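## Task

Set the glue stick upright on the desk, resting on either of its ends, then release it and move the robot away. It must not topple or be left leaning, and it must stay upright without the robot supporting it.

## Robot and tools

Robot: a two-armed mobile robot on a differential-drive base with a vertical column and a tiltable head. Folded, it measures 0.73 m long, 0.62 m wide, 1.88 m tall; its front sits 0.40 m ahead of the column. The base can drive forward/back and turn in place, never sideways. Loose objects may occasionally get nudged by something external.

Frames: the base frame has its origin on the floor between the drive wheels, beneath the column; x forward, y left, z up. left_hand and right_hand are reported in it, as the point where the fingers meet (tips extend 8 mm further). The hand's z axis runs along the fingers, its y axis along the opening direction; quat_wxyz is in wxyz order. The odometry frame equals the base frame at scene start. base_odometry counts wheel rotation only, so slip looks like travel; heading is positive leftward, -3.142 to 3.142.

execute_actions: argument "actions" is a list holding one action or none (empty just reports state and images). An action may contain:
- "base": exactly one of {"translate_m": d}, a relative drive of d metres from where the base last measured itself, forward positive, -3 to 3; or {"rotate_rad": d}, a relative in-place turn, counter-clockwise (left) positive, -3.2 to 3.2.
- "joints": one object covering both arms and the head, keyed by joint name, each value an absolute target. head_tilt_rad -0.61 to 1.308 (0 about level, positive tilts down). left_joint1_rad..left_joint6_rad and right_joint1_rad..right_joint6_rad in radians: joint1 -2.879 to 2.879, joint2 0 to 3.141, joint3 0 to 3.019, joint4 -1.692 to 1.57, joint5 -1.57 to 1.57 (positive swings the hand to the robot's right), joint6 -2.094 to 2.094 (positive rolls clockwise viewed from behind). left_gripper_m / right_gripper_m: fingertip gap in metres, 0 to 0.093. Done tolerances: head 0.03, joints 1-6 0.045, 0.14, 0.09, 0.055, 0.03, 0.035, gripper 0.003.
- "speeds": caps top speed for this action only: translate_m 0.05-0.8 m/s, rotate_rad 0.1-1 rad/s (the maxima are defaults). Speeds do not slow the arms.
Base and joint motions start together. Unknown keys or out-of-range values get the whole call refused. Omitted joints may keep pushing toward earlier targets. "cameras" picks images: cam_head_left, cam_head_right, cam_left_wrist, cam_right_wrist, nav_camera, or "all" (null or omitted also means all; [] means none). The "pictures" line lists image order. If a result reports a stop, remaining motion calls in that reply are skipped.

wait: "seconds" 0 to 10; nothing new is commanded; returns state and images. zoom_image: "camera" plus "region" [x0, y0, x1, y1] in pixels from the top-left, at most 504x504, on that camera's latest full image. finished_scene: "scene" is the current scene number; irreversible, reports success, and reveals the next task. Always end each scene with this call rather than a plain reply.

Arm geometry (approximate): with joint1 at -1.57 (left) or 1.57 (right) and joints 5, 6 at 0, an arm works in a forward vertical plane 0.23 m beside the column. Let a = j2 - 0.35, b = 1.05 + j2 - j3, c = b - j4 (c = 1.57 means fingers straight down). Hand is 0.12 + 0.39 sin a + 0.38 cos b + 0.25 cos c ahead and 1.46 + 0.39 cos a - 0.38 sin b - 0.25 sin c up. Example: j2, j3, j4 = 0.93, 0.78, 0.14 gives 0.60 ahead, 1.21 up. The real hand usually lands up to 5 cm lower and nearer (about 12 cm with heavy or far loads). Reach is about 1 m from the shoulder, lowest about 0.47 m up; the floor is out of reach. Light objects (up to 0.3 kg) are fine with fingers down from 0.65 to 1.6 m up, out to 0.6 m ahead.

Gripper: fingers 7 cm long; outer span is the opening plus 1 cm at tips, plus 5 cm at base; housing 10 x 7 cm; wrist camera sticks out 11 cm on one side. To grip, command an opening smaller than the object; "off_target" is then expected. A reading at least 0.002 m above target indicates something is held.

Moving gently: targets within about 0.03 rad (0.08 for joints 2, 3) of the reading may not move at all. To touch softly, step about 0.05 rad per call from your previous target. Raising a low hand may first pull it toward the column.

Result lines: base_status and joint_status per motion: "done", "off_target" (stopped short, may still push), "contact_stop" (base wheel stalled; back off 0.05 m before retrying or turning), "time_out", "not_followed" under "joint command not followed" (safety check blocked arm targets because of self, other arm, body or a room object; move the offending joints at least 0.05 rad back, or move the other arm or drive away). on_its_own shows uncommanded behaviour; "held at" is a held target. A blocked arm keeps pushing; relieve it by resending its reported positions (a held load sinks slightly). motor_effort lists only left_wheel and right_wheel, peak in brackets, with fixed and random error. turned_by_wheels vs turned_by_imu differing by over ~4% and 0.05 rad means collision or slip. base_tilt in degrees; a forward drop of 0.5 during a move means leaning back: reverse 0.05 m. wheel_motors_off = 1 means the wheels cut out for 2 s after about 3 s of hard pushing. Motor temperatures are given per arm; MOTOR HOT at 85 °C, at 100 °C the arm drops (OVER-TEMPERATURE FAULT, limit_stop_at_motor_heat).

Cameras: head cameras are 1.47-1.58 m up looking down by about head_tilt_rad; true straight-ahead may be off-centre by up to 0.3 rad. Wrist cameras sit 0.10 m behind the fingertip point, offset toward the hand's -x, angled 0.62 rad toward +x; image right is the hand's -y, up is mostly -x. With fingers down facing ahead, the view looks slightly back toward the robot. nav_camera is on the base front, 0.23 m up.

Avoid: dropping or knocking objects over, leaving them tilted, pressing hard, driving a tabletop into the column, and above all arms hitting or squeezing each other. Release and back away before ending the scene.

Each tool is called by a JSON object that holds its "op" and its "data".

## Session

I'll start by looking at the current state and the camera images.

{"op": "execute_actions", "data": {"actions": []}}

Scene clock: 0.00 s.
Motor temperatures (°C, as the motors report them): left_arm=[31 29 27 29 28 28] | right_arm=[30 30 31 31 30 29]
base_odometry: x=+0.000 y=+0.000 heading=+0.000 (m, m, rad; odometry frame)
turned_by_wheels: +0.000 (rad since the last result)
turned_by_imu: +0.000 (rad since the last result)
base_tilt: forward=-0.2 right=+0.2 (deg)
base_status: not commanded
joint_positions: head_tilt_rad=+0.879 left_joint1_rad=-1.557 left_joint2_rad=+0.904 left_joint3_rad=+0.437 left_joint4_rad=-0.963 left_joint5_rad=+0.048 left_joint6_rad=+0.012 left_gripper_m=+0.095 right_joint1_rad=+1.601 right_joint2_rad=+0.860 right_joint3_rad=+0.368 right_joint4_rad=-0.910 right_joint5_rad=+0.030 right_joint6_rad=+0.081 right_gripper_m=+0.095
joint_status: not commanded
wheel_motors_off: 0
motor_effort: left_wheel=+2 right_wheel=+2 (%)
left_hand: x=+0.1559 y=+0.2191 z=+1.2499 quat_wxyz=(+0.437, +0.011, -0.899, +0.021) (m; base frame)
right_hand: x=+0.1361 y=-0.2244 z=+1.2526 quat_wxyz=(+0.424, -0.018, -0.905, +0.022) (m; base frame)
pictures: cam_head_left, cam_head_right, cam_left_wrist, cam_right_wrist, nav_camera
Images, in order (width x height): cam_head_left 896x504, cam_head_right 896x504, cam_left_wrist 616x616, cam_right_wrist 616x616, nav_camera 896x504.

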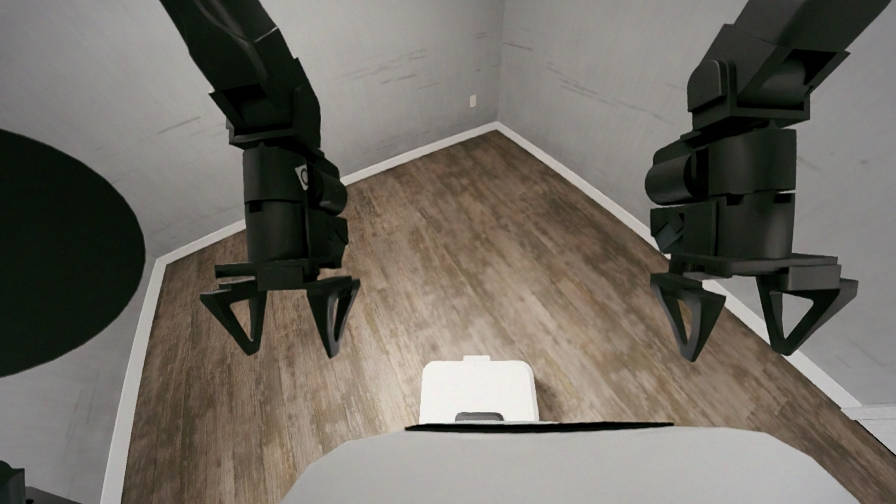

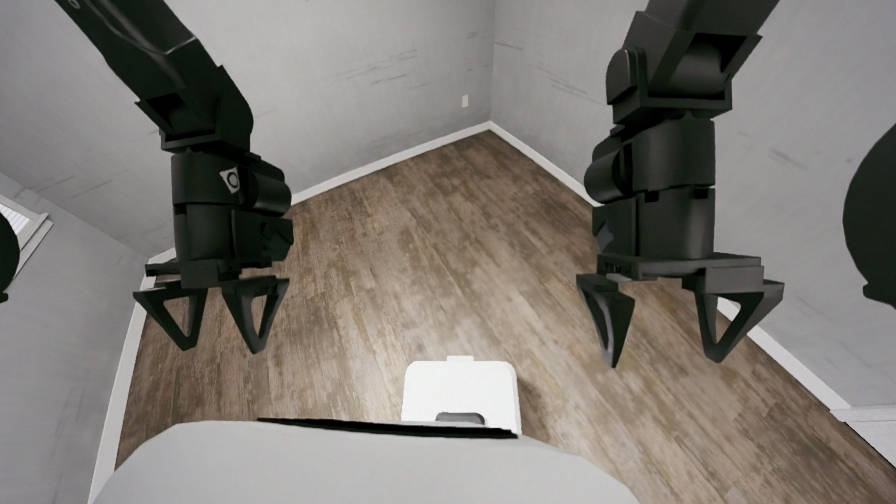

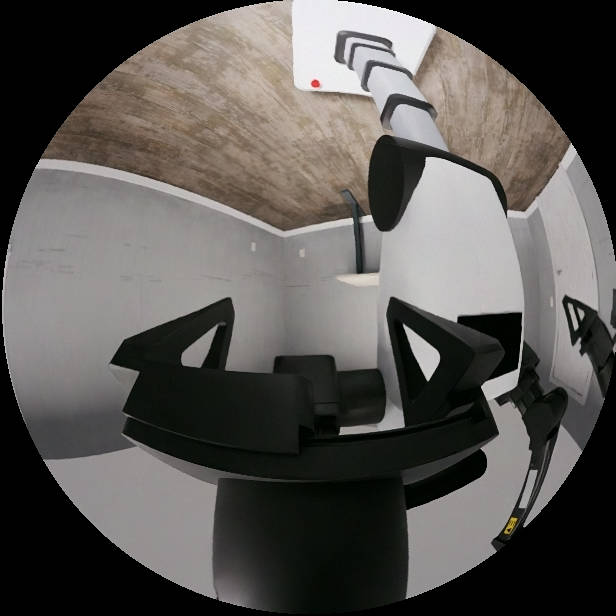

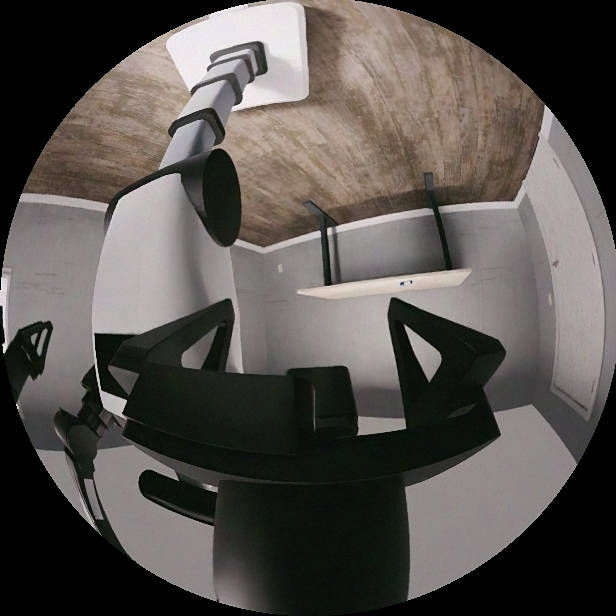

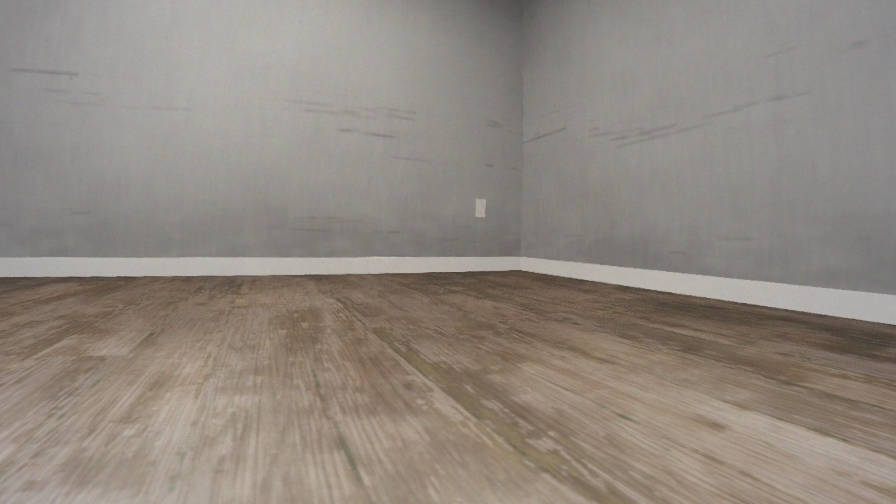

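{"op": "zoom_image", "data": {"camera": "cam_right_wrist", "region": [280, 160, 500, 320]}}

{"op": "zoom_image", "data": {"camera": "cam_left_wrist", "region": [200, 150, 450, 350]}}

Region (280, 160, 500, 320) of cam_right_wrist's 616x616 image, scaled by 2.291, with more detail than that image has; it fills the top 367 rows of this view, and the rest is white.

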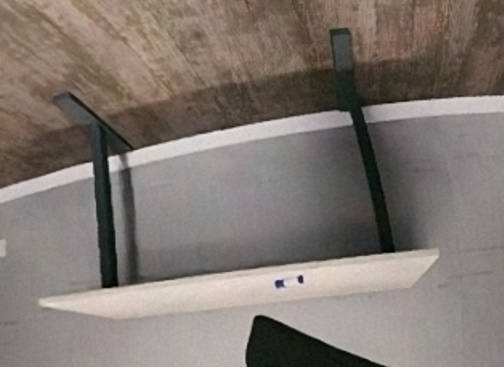

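Region (200, 150, 450, 350) of cam_left_wrist's 616x616 image, scaled by 2.016, with more detail than that image has; it fills the top 403 rows of this view, and the rest is white.

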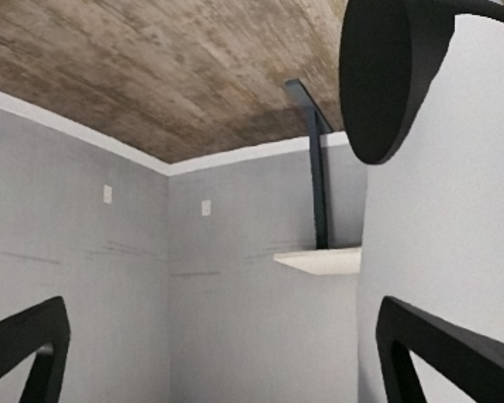

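{"op": "execute_actions", "data": {"actions": [{"base": {"rotate_rad": -2.6}, "joints": {"head_tilt_rad": 0.45}}], "cameras": ["cam_head_left", "cam_head_right", "nav_camera"]}}

Scene clock: 75.17 s.
Motor temperatures (°C, as the motors report them): left_arm=[31 30 27 29 28 28] | right_arm=[30 31 31 31 30 29]
base_odometry: x=+0.000 y=+0.000 heading=-2.599 (m, m, rad; odometry frame)
turned_by_wheels: -2.599 (rad since the last result)
turned_by_imu: -2.603 (rad since the last result)
base_tilt: forward=-0.3 right=+0.2 (deg)
base_status: done
joint_positions: head_tilt_rad=+0.469 left_joint1_rad=-1.557 left_joint2_rad=+0.904 left_joint3_rad=+0.437 left_joint4_rad=-0.963 left_joint5_rad=+0.048 left_joint6_rad=+0.012 left_gripper_m=+0.095 right_joint1_rad=+1.601 right_joint2_rad=+0.860 right_joint3_rad=+0.368 right_joint4_rad=-0.910 right_joint5_rad=+0.030 right_joint6_rad=+0.081 right_gripper_m=+0.095
joint_status: all done
wheel_motors_off: 0
motor_effort: left_wheel=+6(33) right_wheel=-5(47) (%)
left_hand: x=+0.1559 y=+0.2191 z=+1.2499 quat_wxyz=(+0.437, +0.011, -0.899, +0.021) (m; base frame)
right_hand: x=+0.1361 y=-0.2244 z=+1.2526 quat_wxyz=(+0.424, -0.018, -0.905, +0.022) (m; base frame)
pictures: cam_head_left, cam_head_right, nav_camera
Images, in order (width x height): cam_head_left 896x504, cam_head_right 896x504, nav_camera 896x504.

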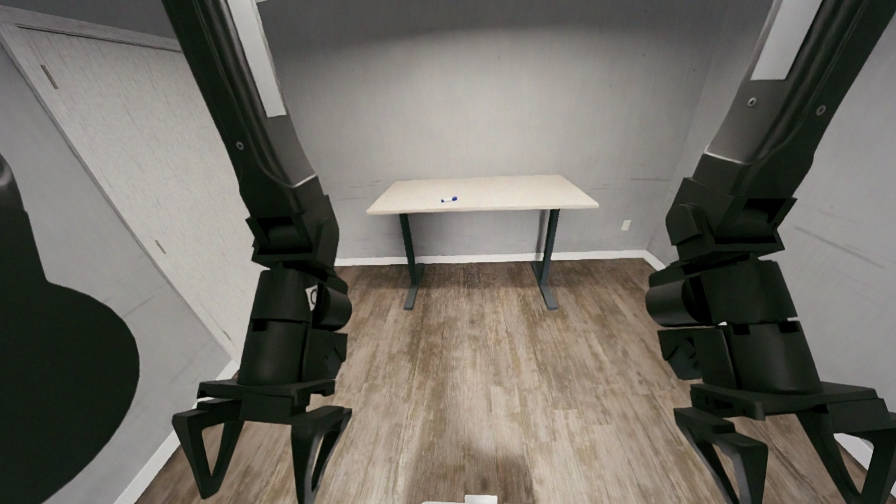

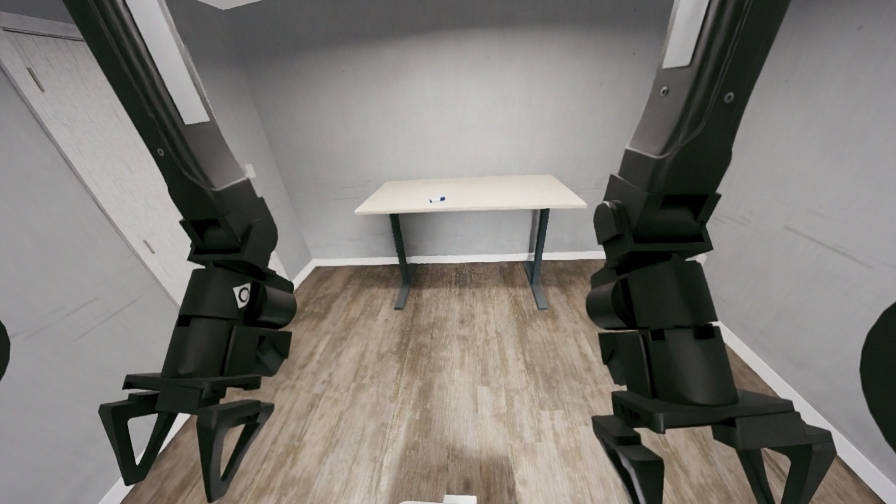

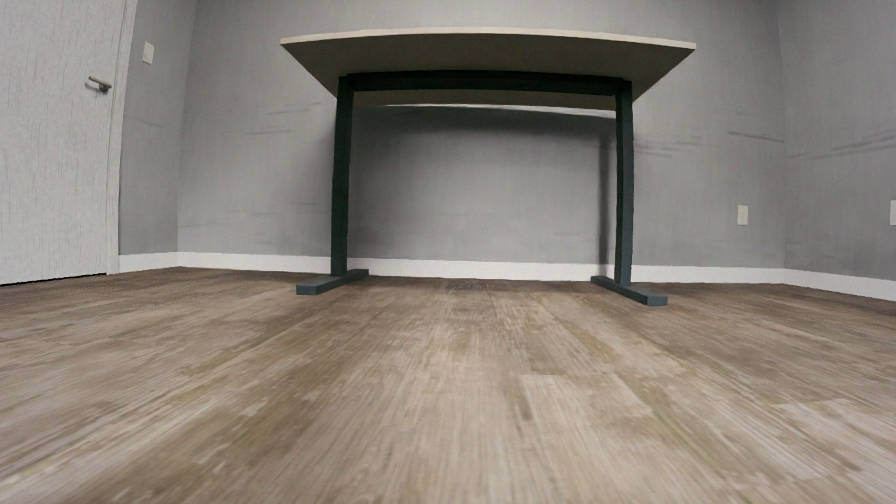

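{"op": "zoom_image", "data": {"camera": "cam_head_left", "region": [350, 160, 630, 320]}}

Region (350, 160, 630, 320) of cam_head_left's 896x504 image, scaled by 1.800, with more detail than that image has; it fills the top 288 rows of this view, and the rest is white.

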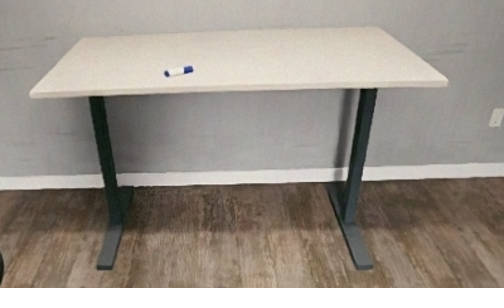

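{"op": "execute_actions", "data": {"actions": [{"base": {"translate_m": 0.9}, "joints": {"head_tilt_rad": 0.7, "left_joint1_rad": -1.57, "left_joint2_rad": 1.05, "left_joint3_rad": 1.05, "left_joint4_rad": -0.5, "left_joint5_rad": 0.0, "left_joint6_rad": 0.0}}]}}

Scene clock: 161.27 s.
Motor temperatures (°C, as the motors report them): left_arm=[31 31 27 29 28 28] | right_arm=[30 31 31 31 30 29]
base_odometry: x=-0.771 y=-0.464 heading=-2.599 (m, m, rad; odometry frame)
turned_by_wheels: +0.000 (rad since the last result)
turned_by_imu: +0.003 (rad since the last result)
base_tilt: forward=-0.2 right=+0.1 (deg)
base_status: done
joint_positions: head_tilt_rad=+0.703 left_joint1_rad=-1.558 left_joint2_rad=+1.053 left_joint3_rad=+1.042 left_joint4_rad=-0.500 left_joint5_rad=+0.001 left_joint6_rad=+0.005 left_gripper_m=+0.095 right_joint1_rad=+1.601 right_joint2_rad=+0.859 right_joint3_rad=+0.371 right_joint4_rad=-0.910 right_joint5_rad=+0.030 right_joint6_rad=+0.081 right_gripper_m=+0.095
joint_status: all done
wheel_motors_off: 0
motor_effort: left_wheel=+2(52) right_wheel=+0(60) (%)
left_hand: x=+0.5645 y=+0.2307 z=+1.1702 quat_wxyz=(-0.007, +0.001, -1.000, -0.005) (m; base frame)
right_hand: x=+0.1376 y=-0.2244 z=+1.2522 quat_wxyz=(+0.423, -0.018, -0.906, +0.022) (m; base frame)
pictures: cam_head_left, cam_head_right, cam_left_wrist, cam_right_wrist, nav_camera
Images, in order (width x height): cam_head_left 896x504, cam_head_right 896x504, cam_left_wrist 616x616, cam_right_wrist 616x616, nav_camera 896x504.

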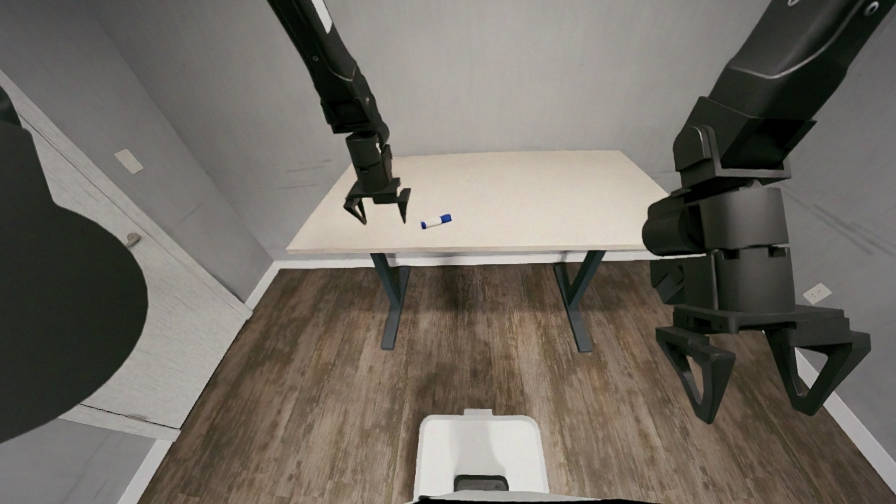

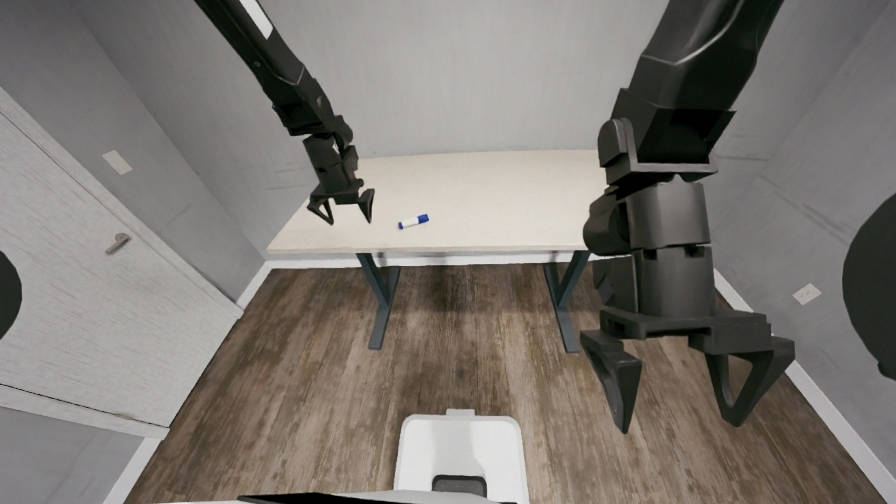

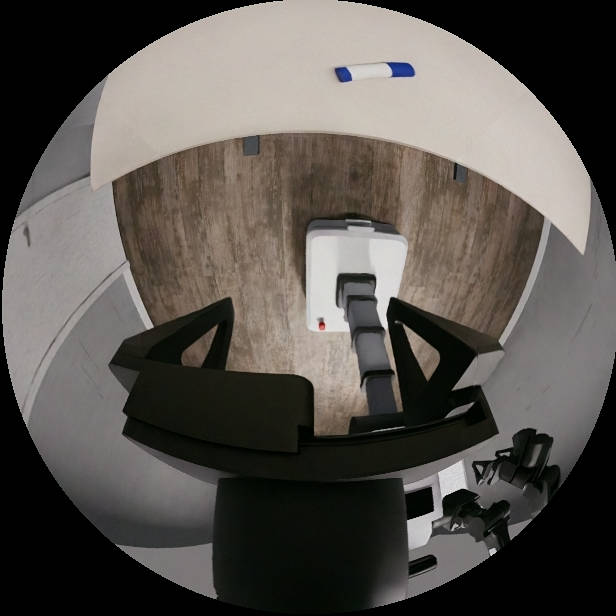

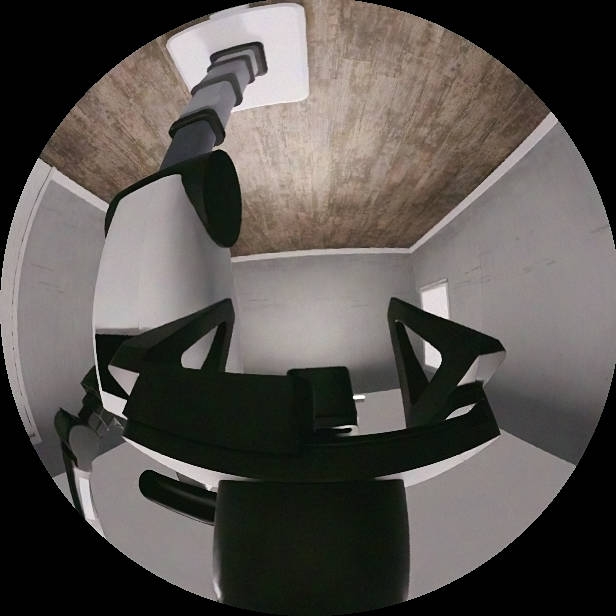

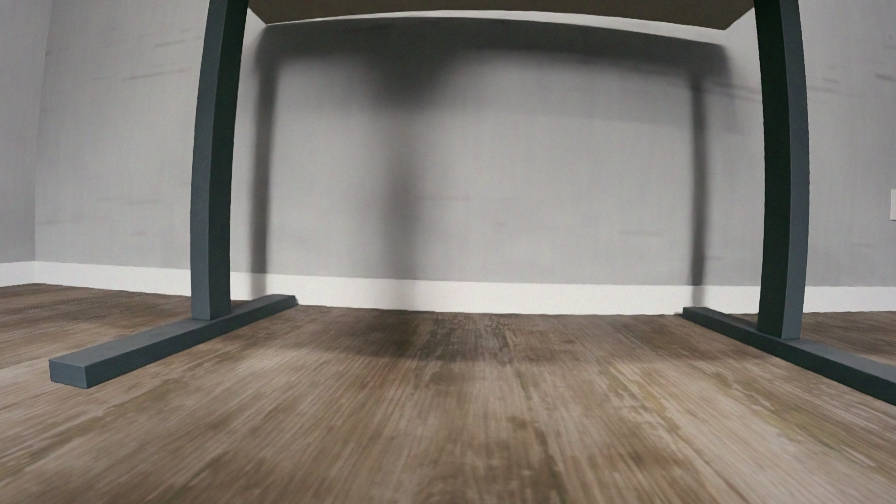

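{"op": "zoom_image", "data": {"camera": "cam_left_wrist", "region": [230, 30, 490, 200]}}

{"op": "zoom_image", "data": {"camera": "cam_head_left", "region": [280, 140, 520, 280]}}

{"op": "zoom_image", "data": {"camera": "cam_head_right", "region": [260, 140, 500, 280]}}

Region (230, 30, 490, 200) of cam_left_wrist's 616x616 image, scaled by 1.938, with more detail than that image has; it fills the top 330 rows of this view, and the rest is white.

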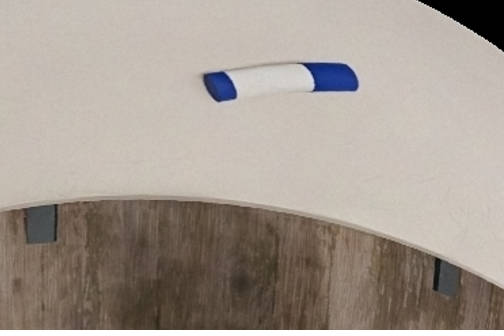

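Region (280, 140, 520, 280) of cam_head_left's 896x504 image, scaled by 2.100, with more detail than that image has; it fills the top 294 rows of this view, and the rest is white.

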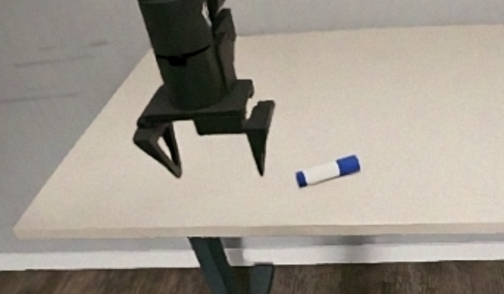

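Region (260, 140, 500, 280) of cam_head_right's 896x504 image, scaled by 2.100, with more detail than that image has; it fills the top 294 rows of this view, and the rest is white.

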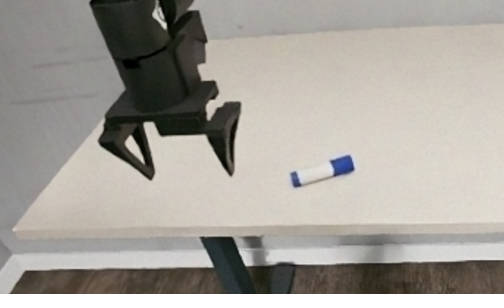

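{"op": "execute_actions", "data": {"actions": [{"base": {"rotate_rad": -0.132}, "joints": {"head_tilt_rad": 0.85, "left_joint6_rad": 1.04}}], "cameras": ["cam_head_left", "cam_left_wrist"]}}

{"op": "execute_actions", "data": {"actions": [{"base": {"translate_m": 0.25}}], "cameras": ["cam_head_left", "cam_head_right", "cam_left_wrist"]}}

Scene clock: 282.73 s.
Motor temperatures (°C, as the motors report them): left_arm=[31 33 29 29 28 28] | right_arm=[30 31 31 31 30 29]
base_odometry: x=-0.771 y=-0.465 heading=-2.729 (m, m, rad; odometry frame)
turned_by_wheels: -0.130 (rad since the last result)
turned_by_imu: -0.127 (rad since the last result)
base_tilt: forward=-0.3 right=+0.2 (deg)
base_status: done
joint_positions: head_tilt_rad=+0.851 left_joint1_rad=-1.559 left_joint2_rad=+1.053 left_joint3_rad=+1.042 left_joint4_rad=-0.500 left_joint5_rad=+0.001 left_joint6_rad=+1.032 left_gripper_m=+0.095 right_joint1_rad=+1.601 right_joint2_rad=+0.859 right_joint3_rad=+0.371 right_joint4_rad=-0.910 right_joint5_rad=+0.030 right_joint6_rad=+0.081 right_gripper_m=+0.095
joint_status: all done
wheel_motors_off: 0
motor_effort: left_wheel=+4(40) right_wheel=-1(55) (%)
left_hand: x=+0.5645 y=+0.2301 z=+1.1702 quat_wxyz=(-0.004, -0.491, -0.871, -0.007) (m; base frame)
right_hand: x=+0.1376 y=-0.2244 z=+1.2522 quat_wxyz=(+0.423, -0.018, -0.906, +0.022) (m; base frame)
pictures: cam_head_left, cam_left_wrist
Images, in order (width x height): cam_head_left 896x504, cam_left_wrist 616x616.

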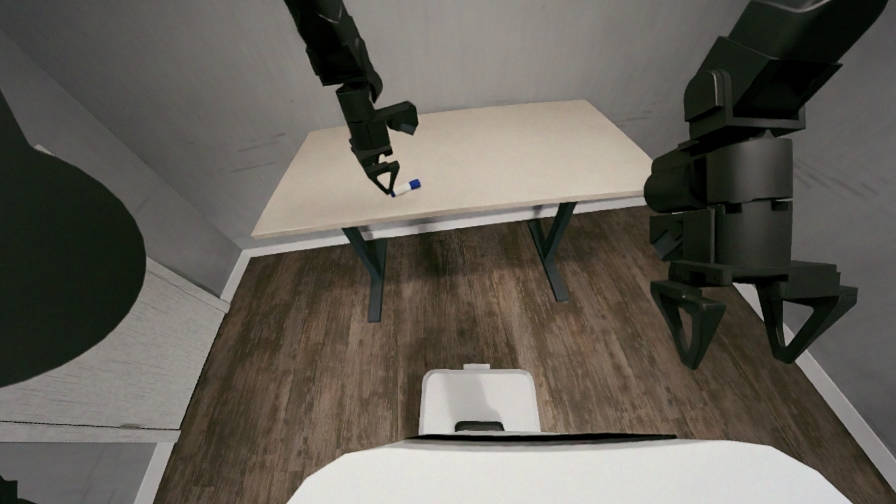

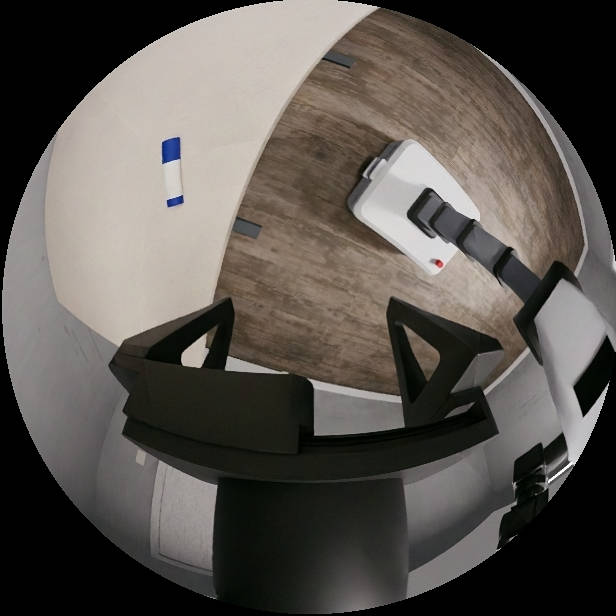

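Scene clock: 284.73 s.
Motor temperatures (°C, as the motors report them): left_arm=[31 34 29 29 28 28] | right_arm=[30 31 31 31 30 29]
base_odometry: x=-1.000 y=-0.565 heading=-2.730 (m, m, rad; odometry frame)
turned_by_wheels: -0.001 (rad since the last result)
turned_by_imu: +0.000 (rad since the last result)
base_tilt: forward=-0.2 right=+0.2 (deg)
base_status: done
joint_positions: head_tilt_rad=+0.852 left_joint1_rad=-1.559 left_joint2_rad=+1.053 left_joint3_rad=+1.043 left_joint4_rad=-0.500 left_joint5_rad=+0.001 left_joint6_rad=+1.032 left_gripper_m=+0.095 right_joint1_rad=+1.601 right_joint2_rad=+0.859 right_joint3_rad=+0.370 right_joint4_rad=-0.910 right_joint5_rad=+0.030 right_joint6_rad=+0.081 right_gripper_m=+0.095
joint_status: not commanded
wheel_motors_off: 0
motor_effort: left_wheel=-1(42) right_wheel=+1(69) (%)
left_hand: x=+0.5649 y=+0.2301 z=+1.1704 quat_wxyz=(-0.004, -0.491, -0.871, -0.008) (m; base frame)
right_hand: x=+0.1371 y=-0.2244 z=+1.2524 quat_wxyz=(+0.423, -0.018, -0.906, +0.022) (m; base frame)
pictures: cam_head_left, cam_head_right, cam_left_wrist
Images, in order (width x height): cam_head_left 896x504, cam_head_right 896x504, cam_left_wrist 616x616.

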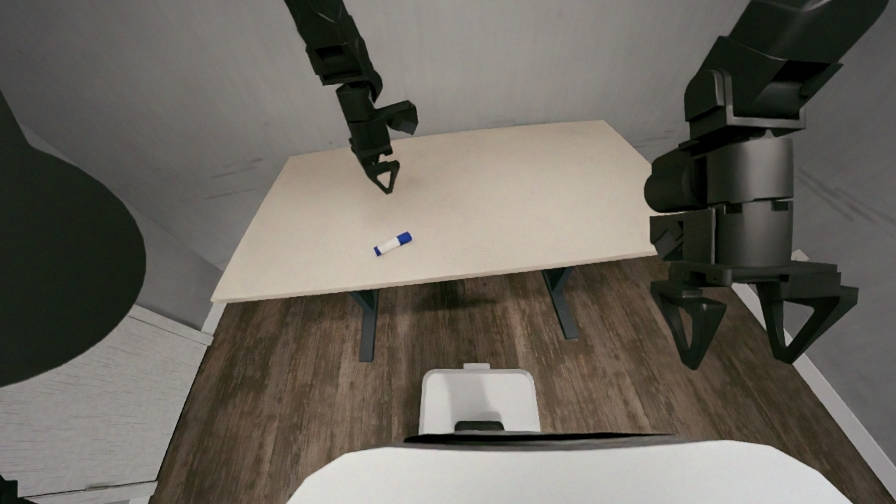

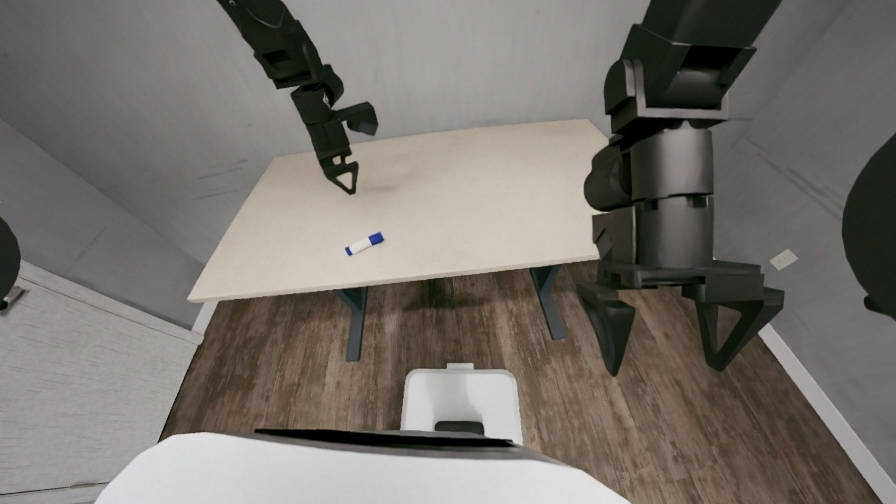

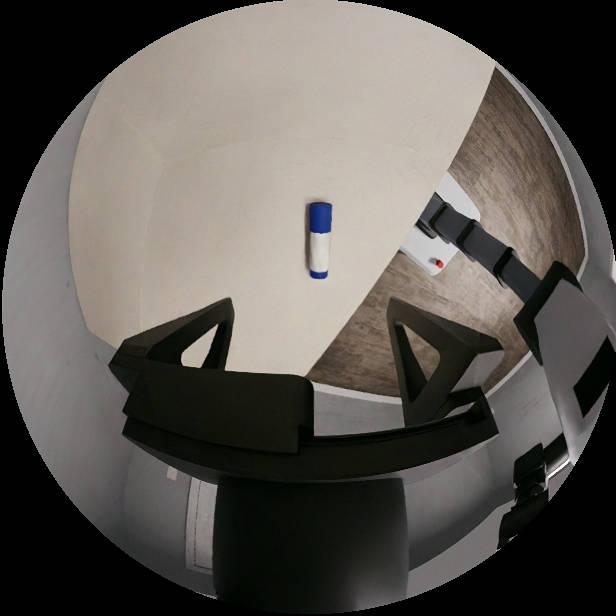

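{"op": "execute_actions", "data": {"actions": [{"joints": {"head_tilt_rad": 1.0, "left_joint2_rad": 1.388, "left_joint3_rad": 1.117, "left_joint4_rad": -0.25}}], "cameras": ["cam_head_left", "cam_left_wrist"]}}

Scene clock: 359.37 s.
Motor temperatures (°C, as the motors report them): left_arm=[31 34 29 29 28 28] | right_arm=[30 32 31 31 30 29]
base_odometry: x=-1.000 y=-0.565 heading=-2.730 (m, m, rad; odometry frame)
turned_by_wheels: +0.000 (rad since the last result)
turned_by_imu: +0.001 (rad since the last result)
base_tilt: forward=-0.3 right=+0.2 (deg)
base_status: not commanded
joint_positions: head_tilt_rad=+1.000 left_joint1_rad=-1.559 left_joint2_rad=+1.409 left_joint3_rad=+1.106 left_joint4_rad=-0.258 left_joint5_rad=+0.001 left_joint6_rad=+1.032 left_gripper_m=+0.095 right_joint1_rad=+1.601 right_joint2_rad=+0.859 right_joint3_rad=+0.370 right_joint4_rad=-0.910 right_joint5_rad=+0.030 right_joint6_rad=+0.081 right_gripper_m=+0.095
joint_status: all done
wheel_motors_off: 0
motor_effort: left_wheel=-1(2) right_wheel=+2(3) (%)
left_hand: x=+0.5344 y=+0.2313 z=+1.0248 quat_wxyz=(+0.019, -0.491, -0.871, +0.005) (m; base frame)
right_hand: x=+0.1371 y=-0.2244 z=+1.2524 quat_wxyz=(+0.423, -0.018, -0.906, +0.022) (m; base frame)
pictures: cam_head_left, cam_left_wrist
Images, in order (width x height): cam_head_left 896x504, cam_left_wrist 616x616.

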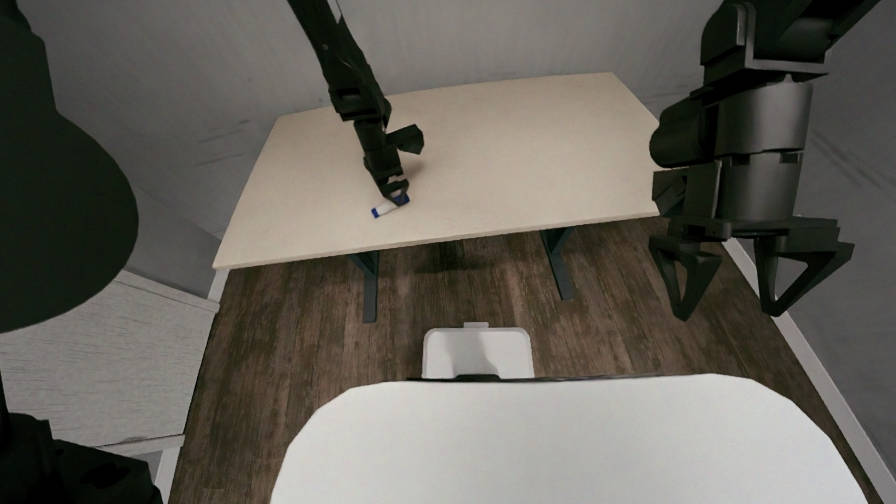

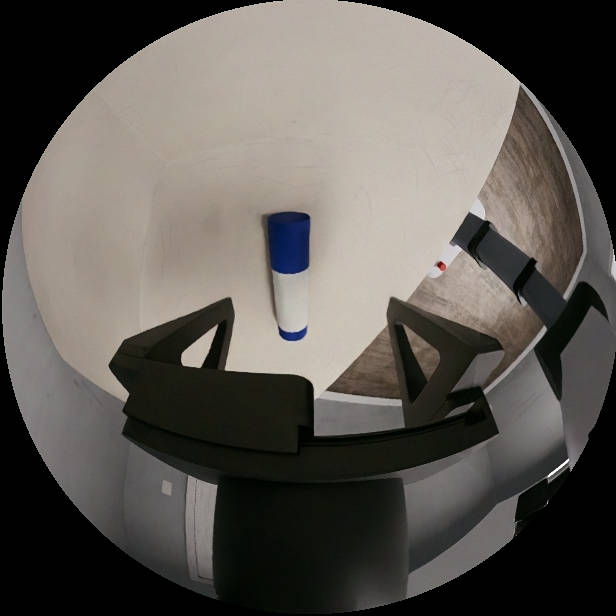

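{"op": "zoom_image", "data": {"camera": "cam_left_wrist", "region": [200, 180, 420, 400]}}

{"op": "zoom_image", "data": {"camera": "cam_head_left", "region": [320, 100, 480, 260]}}

Region (200, 180, 420, 400) of cam_left_wrist's 616x616 image, scaled by 2.291, with more detail than that image has.

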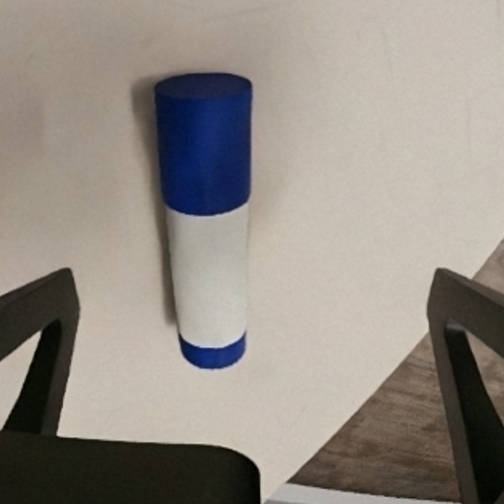

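Region (320, 100, 480, 260) of cam_head_left's 896x504 image, scaled by 3.150, with more detail than that image has.

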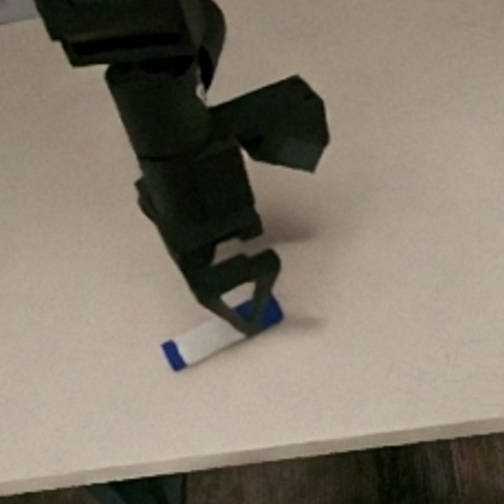

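{"op": "execute_actions", "data": {"actions": [{"joints": {"left_joint2_rad": 1.513, "left_joint3_rad": 1.205, "left_joint4_rad": -0.17}}], "cameras": ["cam_head_left", "cam_left_wrist"]}}

Scene clock: 435.97 s.
Motor temperatures (°C, as the motors report them): left_arm=[31 36 28 29 28 28] | right_arm=[30 32 31 31 30 29]
base_odometry: x=-1.000 y=-0.565 heading=-2.730 (m, m, rad; odometry frame)
turned_by_wheels: +0.000 (rad since the last result)
turned_by_imu: +0.001 (rad since the last result)
base_tilt: forward=-0.4 right=+0.0 (deg)
base_status: not commanded
joint_positions: head_tilt_rad=+1.000 left_joint1_rad=-1.559 left_joint2_rad=+1.498 left_joint3_rad=+1.206 left_joint4_rad=-0.172 left_joint5_rad=+0.001 left_joint6_rad=+1.032 left_gripper_m=+0.095 right_joint1_rad=+1.601 right_joint2_rad=+0.859 right_joint3_rad=+0.370 right_joint4_rad=-0.910 right_joint5_rad=+0.030 right_joint6_rad=+0.081 right_gripper_m=+0.095
joint_status: all done
wheel_motors_off: 0
motor_effort: left_wheel=-2(4) right_wheel=+2(3) (%)
left_hand: x=+0.5776 y=+0.2319 z=+0.9955 quat_wxyz=(-0.024, -0.491, -0.871, -0.019) (m; base frame)
right_hand: x=+0.1371 y=-0.2244 z=+1.2524 quat_wxyz=(+0.423, -0.018, -0.906, +0.022) (m; base frame)
pictures: cam_head_left, cam_left_wrist
Images, in order (width x height): cam_head_left 896x504, cam_left_wrist 616x616.

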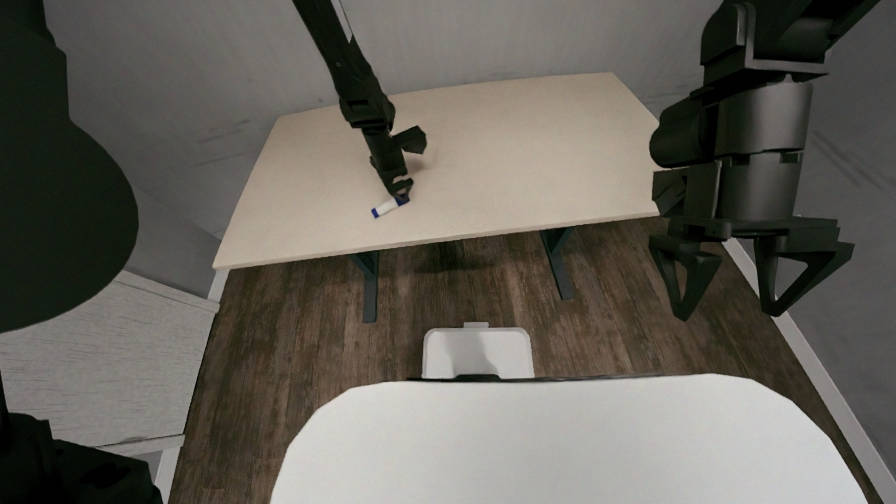

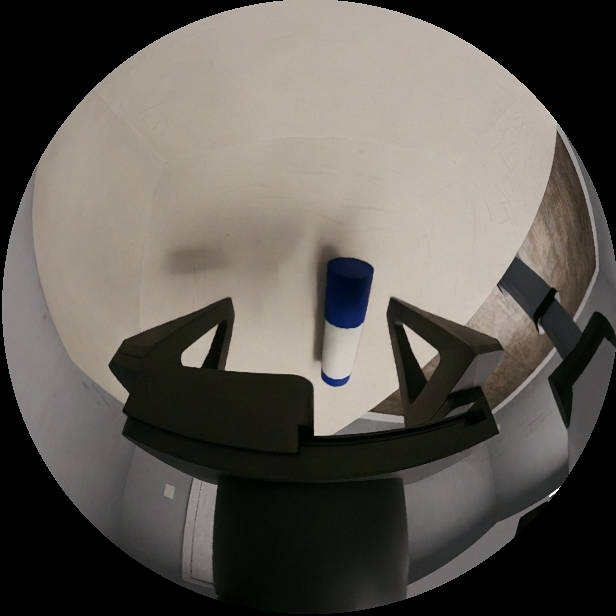

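{"op": "execute_actions", "data": {"actions": [{"joints": {"left_joint2_rad": 1.556}}], "cameras": ["cam_head_left", "cam_left_wrist"]}}

Scene clock: 458.73 s.
Motor temperatures (°C, as the motors report them): left_arm=[31 36 28 29 28 28] | right_arm=[30 32 31 31 30 29]
base_odometry: x=-1.000 y=-0.565 heading=-2.730 (m, m, rad; odometry frame)
turned_by_wheels: +0.000 (rad since the last result)
turned_by_imu: +0.001 (rad since the last result)
base_tilt: forward=-0.3 right=+0.2 (deg)
base_status: not commanded
joint_positions: head_tilt_rad=+1.000 left_joint1_rad=-1.559 left_joint2_rad=+1.543 left_joint3_rad=+1.206 left_joint4_rad=-0.172 left_joint5_rad=+0.001 left_joint6_rad=+1.032 left_gripper_m=+0.095 right_joint1_rad=+1.601 right_joint2_rad=+0.859 right_joint3_rad=+0.370 right_joint4_rad=-0.910 right_joint5_rad=+0.030 right_joint6_rad=+0.081 right_gripper_m=+0.095
joint_status: all done
wheel_motors_off: 0
motor_effort: left_wheel=-3(5) right_wheel=+2(2) (%)
left_hand: x=+0.5562 y=+0.2320 z=+0.9754 quat_wxyz=(-0.004, -0.491, -0.871, -0.008) (m; base frame)
right_hand: x=+0.1371 y=-0.2244 z=+1.2524 quat_wxyz=(+0.423, -0.018, -0.906, +0.022) (m; base frame)
pictures: cam_head_left, cam_left_wrist
Images, in order (width x height): cam_head_left 896x504, cam_left_wrist 616x616.

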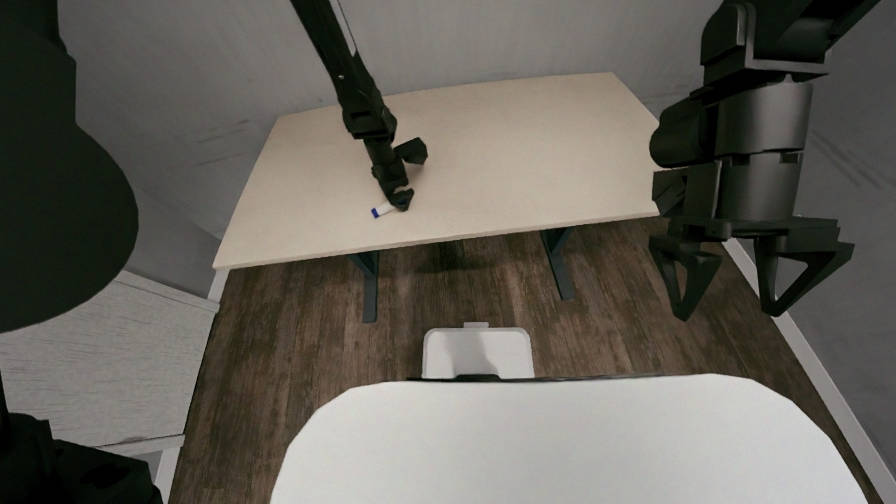

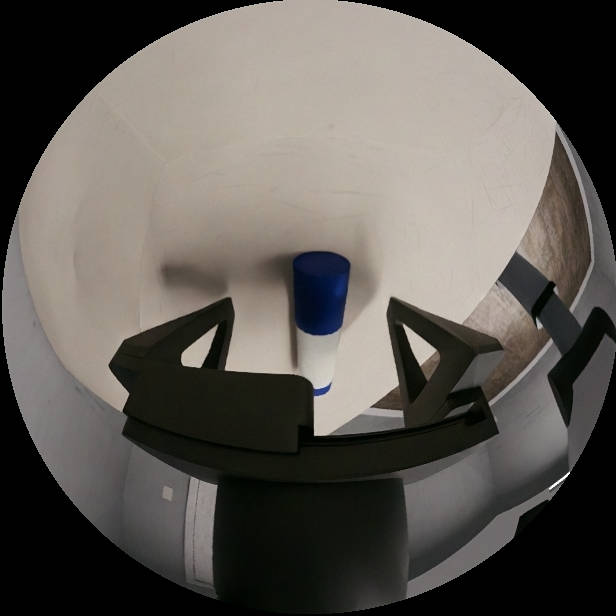

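{"op": "execute_actions", "data": {"actions": [{"joints": {"left_gripper_m": 0.012}}], "cameras": ["cam_head_left", "cam_left_wrist"]}}

Scene clock: 469.77 s.
Motor temperatures (°C, as the motors report them): left_arm=[31 36 28 29 28 28] | right_arm=[30 32 31 31 30 29]
base_odometry: x=-1.000 y=-0.565 heading=-2.730 (m, m, rad; odometry frame)
turned_by_wheels: +0.000 (rad since the last result)
turned_by_imu: +0.001 (rad since the last result)
base_tilt: forward=-0.3 right=+0.1 (deg)
base_status: not commanded
joint_positions: head_tilt_rad=+1.000 left_joint1_rad=-1.559 left_joint2_rad=+1.543 left_joint3_rad=+1.206 left_joint4_rad=-0.172 left_joint5_rad=+0.001 left_joint6_rad=+1.032 left_gripper_m=+0.027 right_joint1_rad=+1.601 right_joint2_rad=+0.859 right_joint3_rad=+0.370 right_joint4_rad=-0.910 right_joint5_rad=+0.030 right_joint6_rad=+0.081 right_gripper_m=+0.095
joint_status: left_gripper_m off_target (ended at +0.027, target +0.012)
wheel_motors_off: 0
motor_effort: left_wheel=-1(2) right_wheel=+2(2) (%)
left_hand: x=+0.5562 y=+0.2320 z=+0.9754 quat_wxyz=(-0.004, -0.491, -0.871, -0.008) (m; base frame)
right_hand: x=+0.1371 y=-0.2244 z=+1.2524 quat_wxyz=(+0.423, -0.018, -0.906, +0.022) (m; base frame)
pictures: cam_head_left, cam_left_wrist
Images, in order (width x height): cam_head_left 896x504, cam_left_wrist 616x616.

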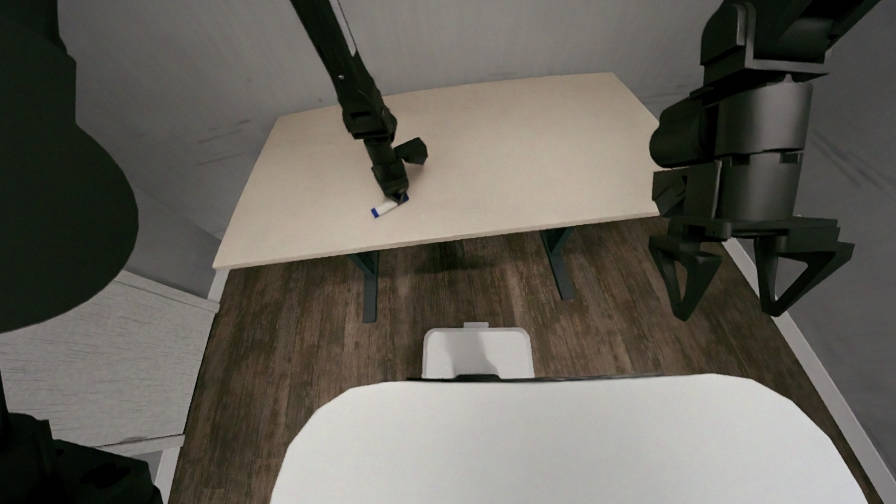

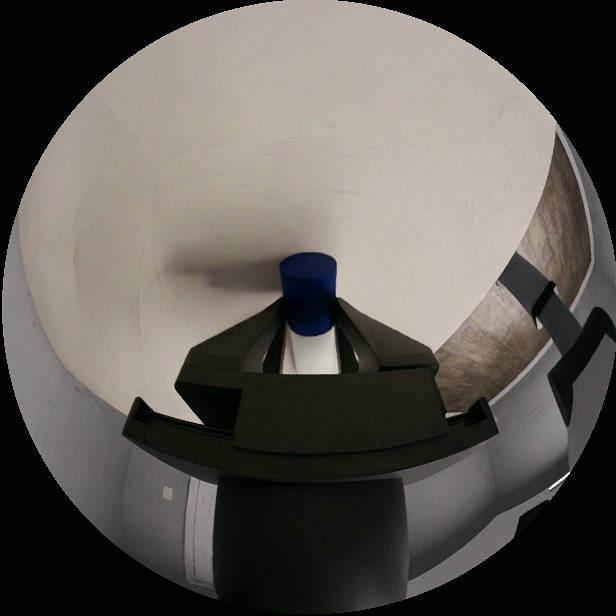

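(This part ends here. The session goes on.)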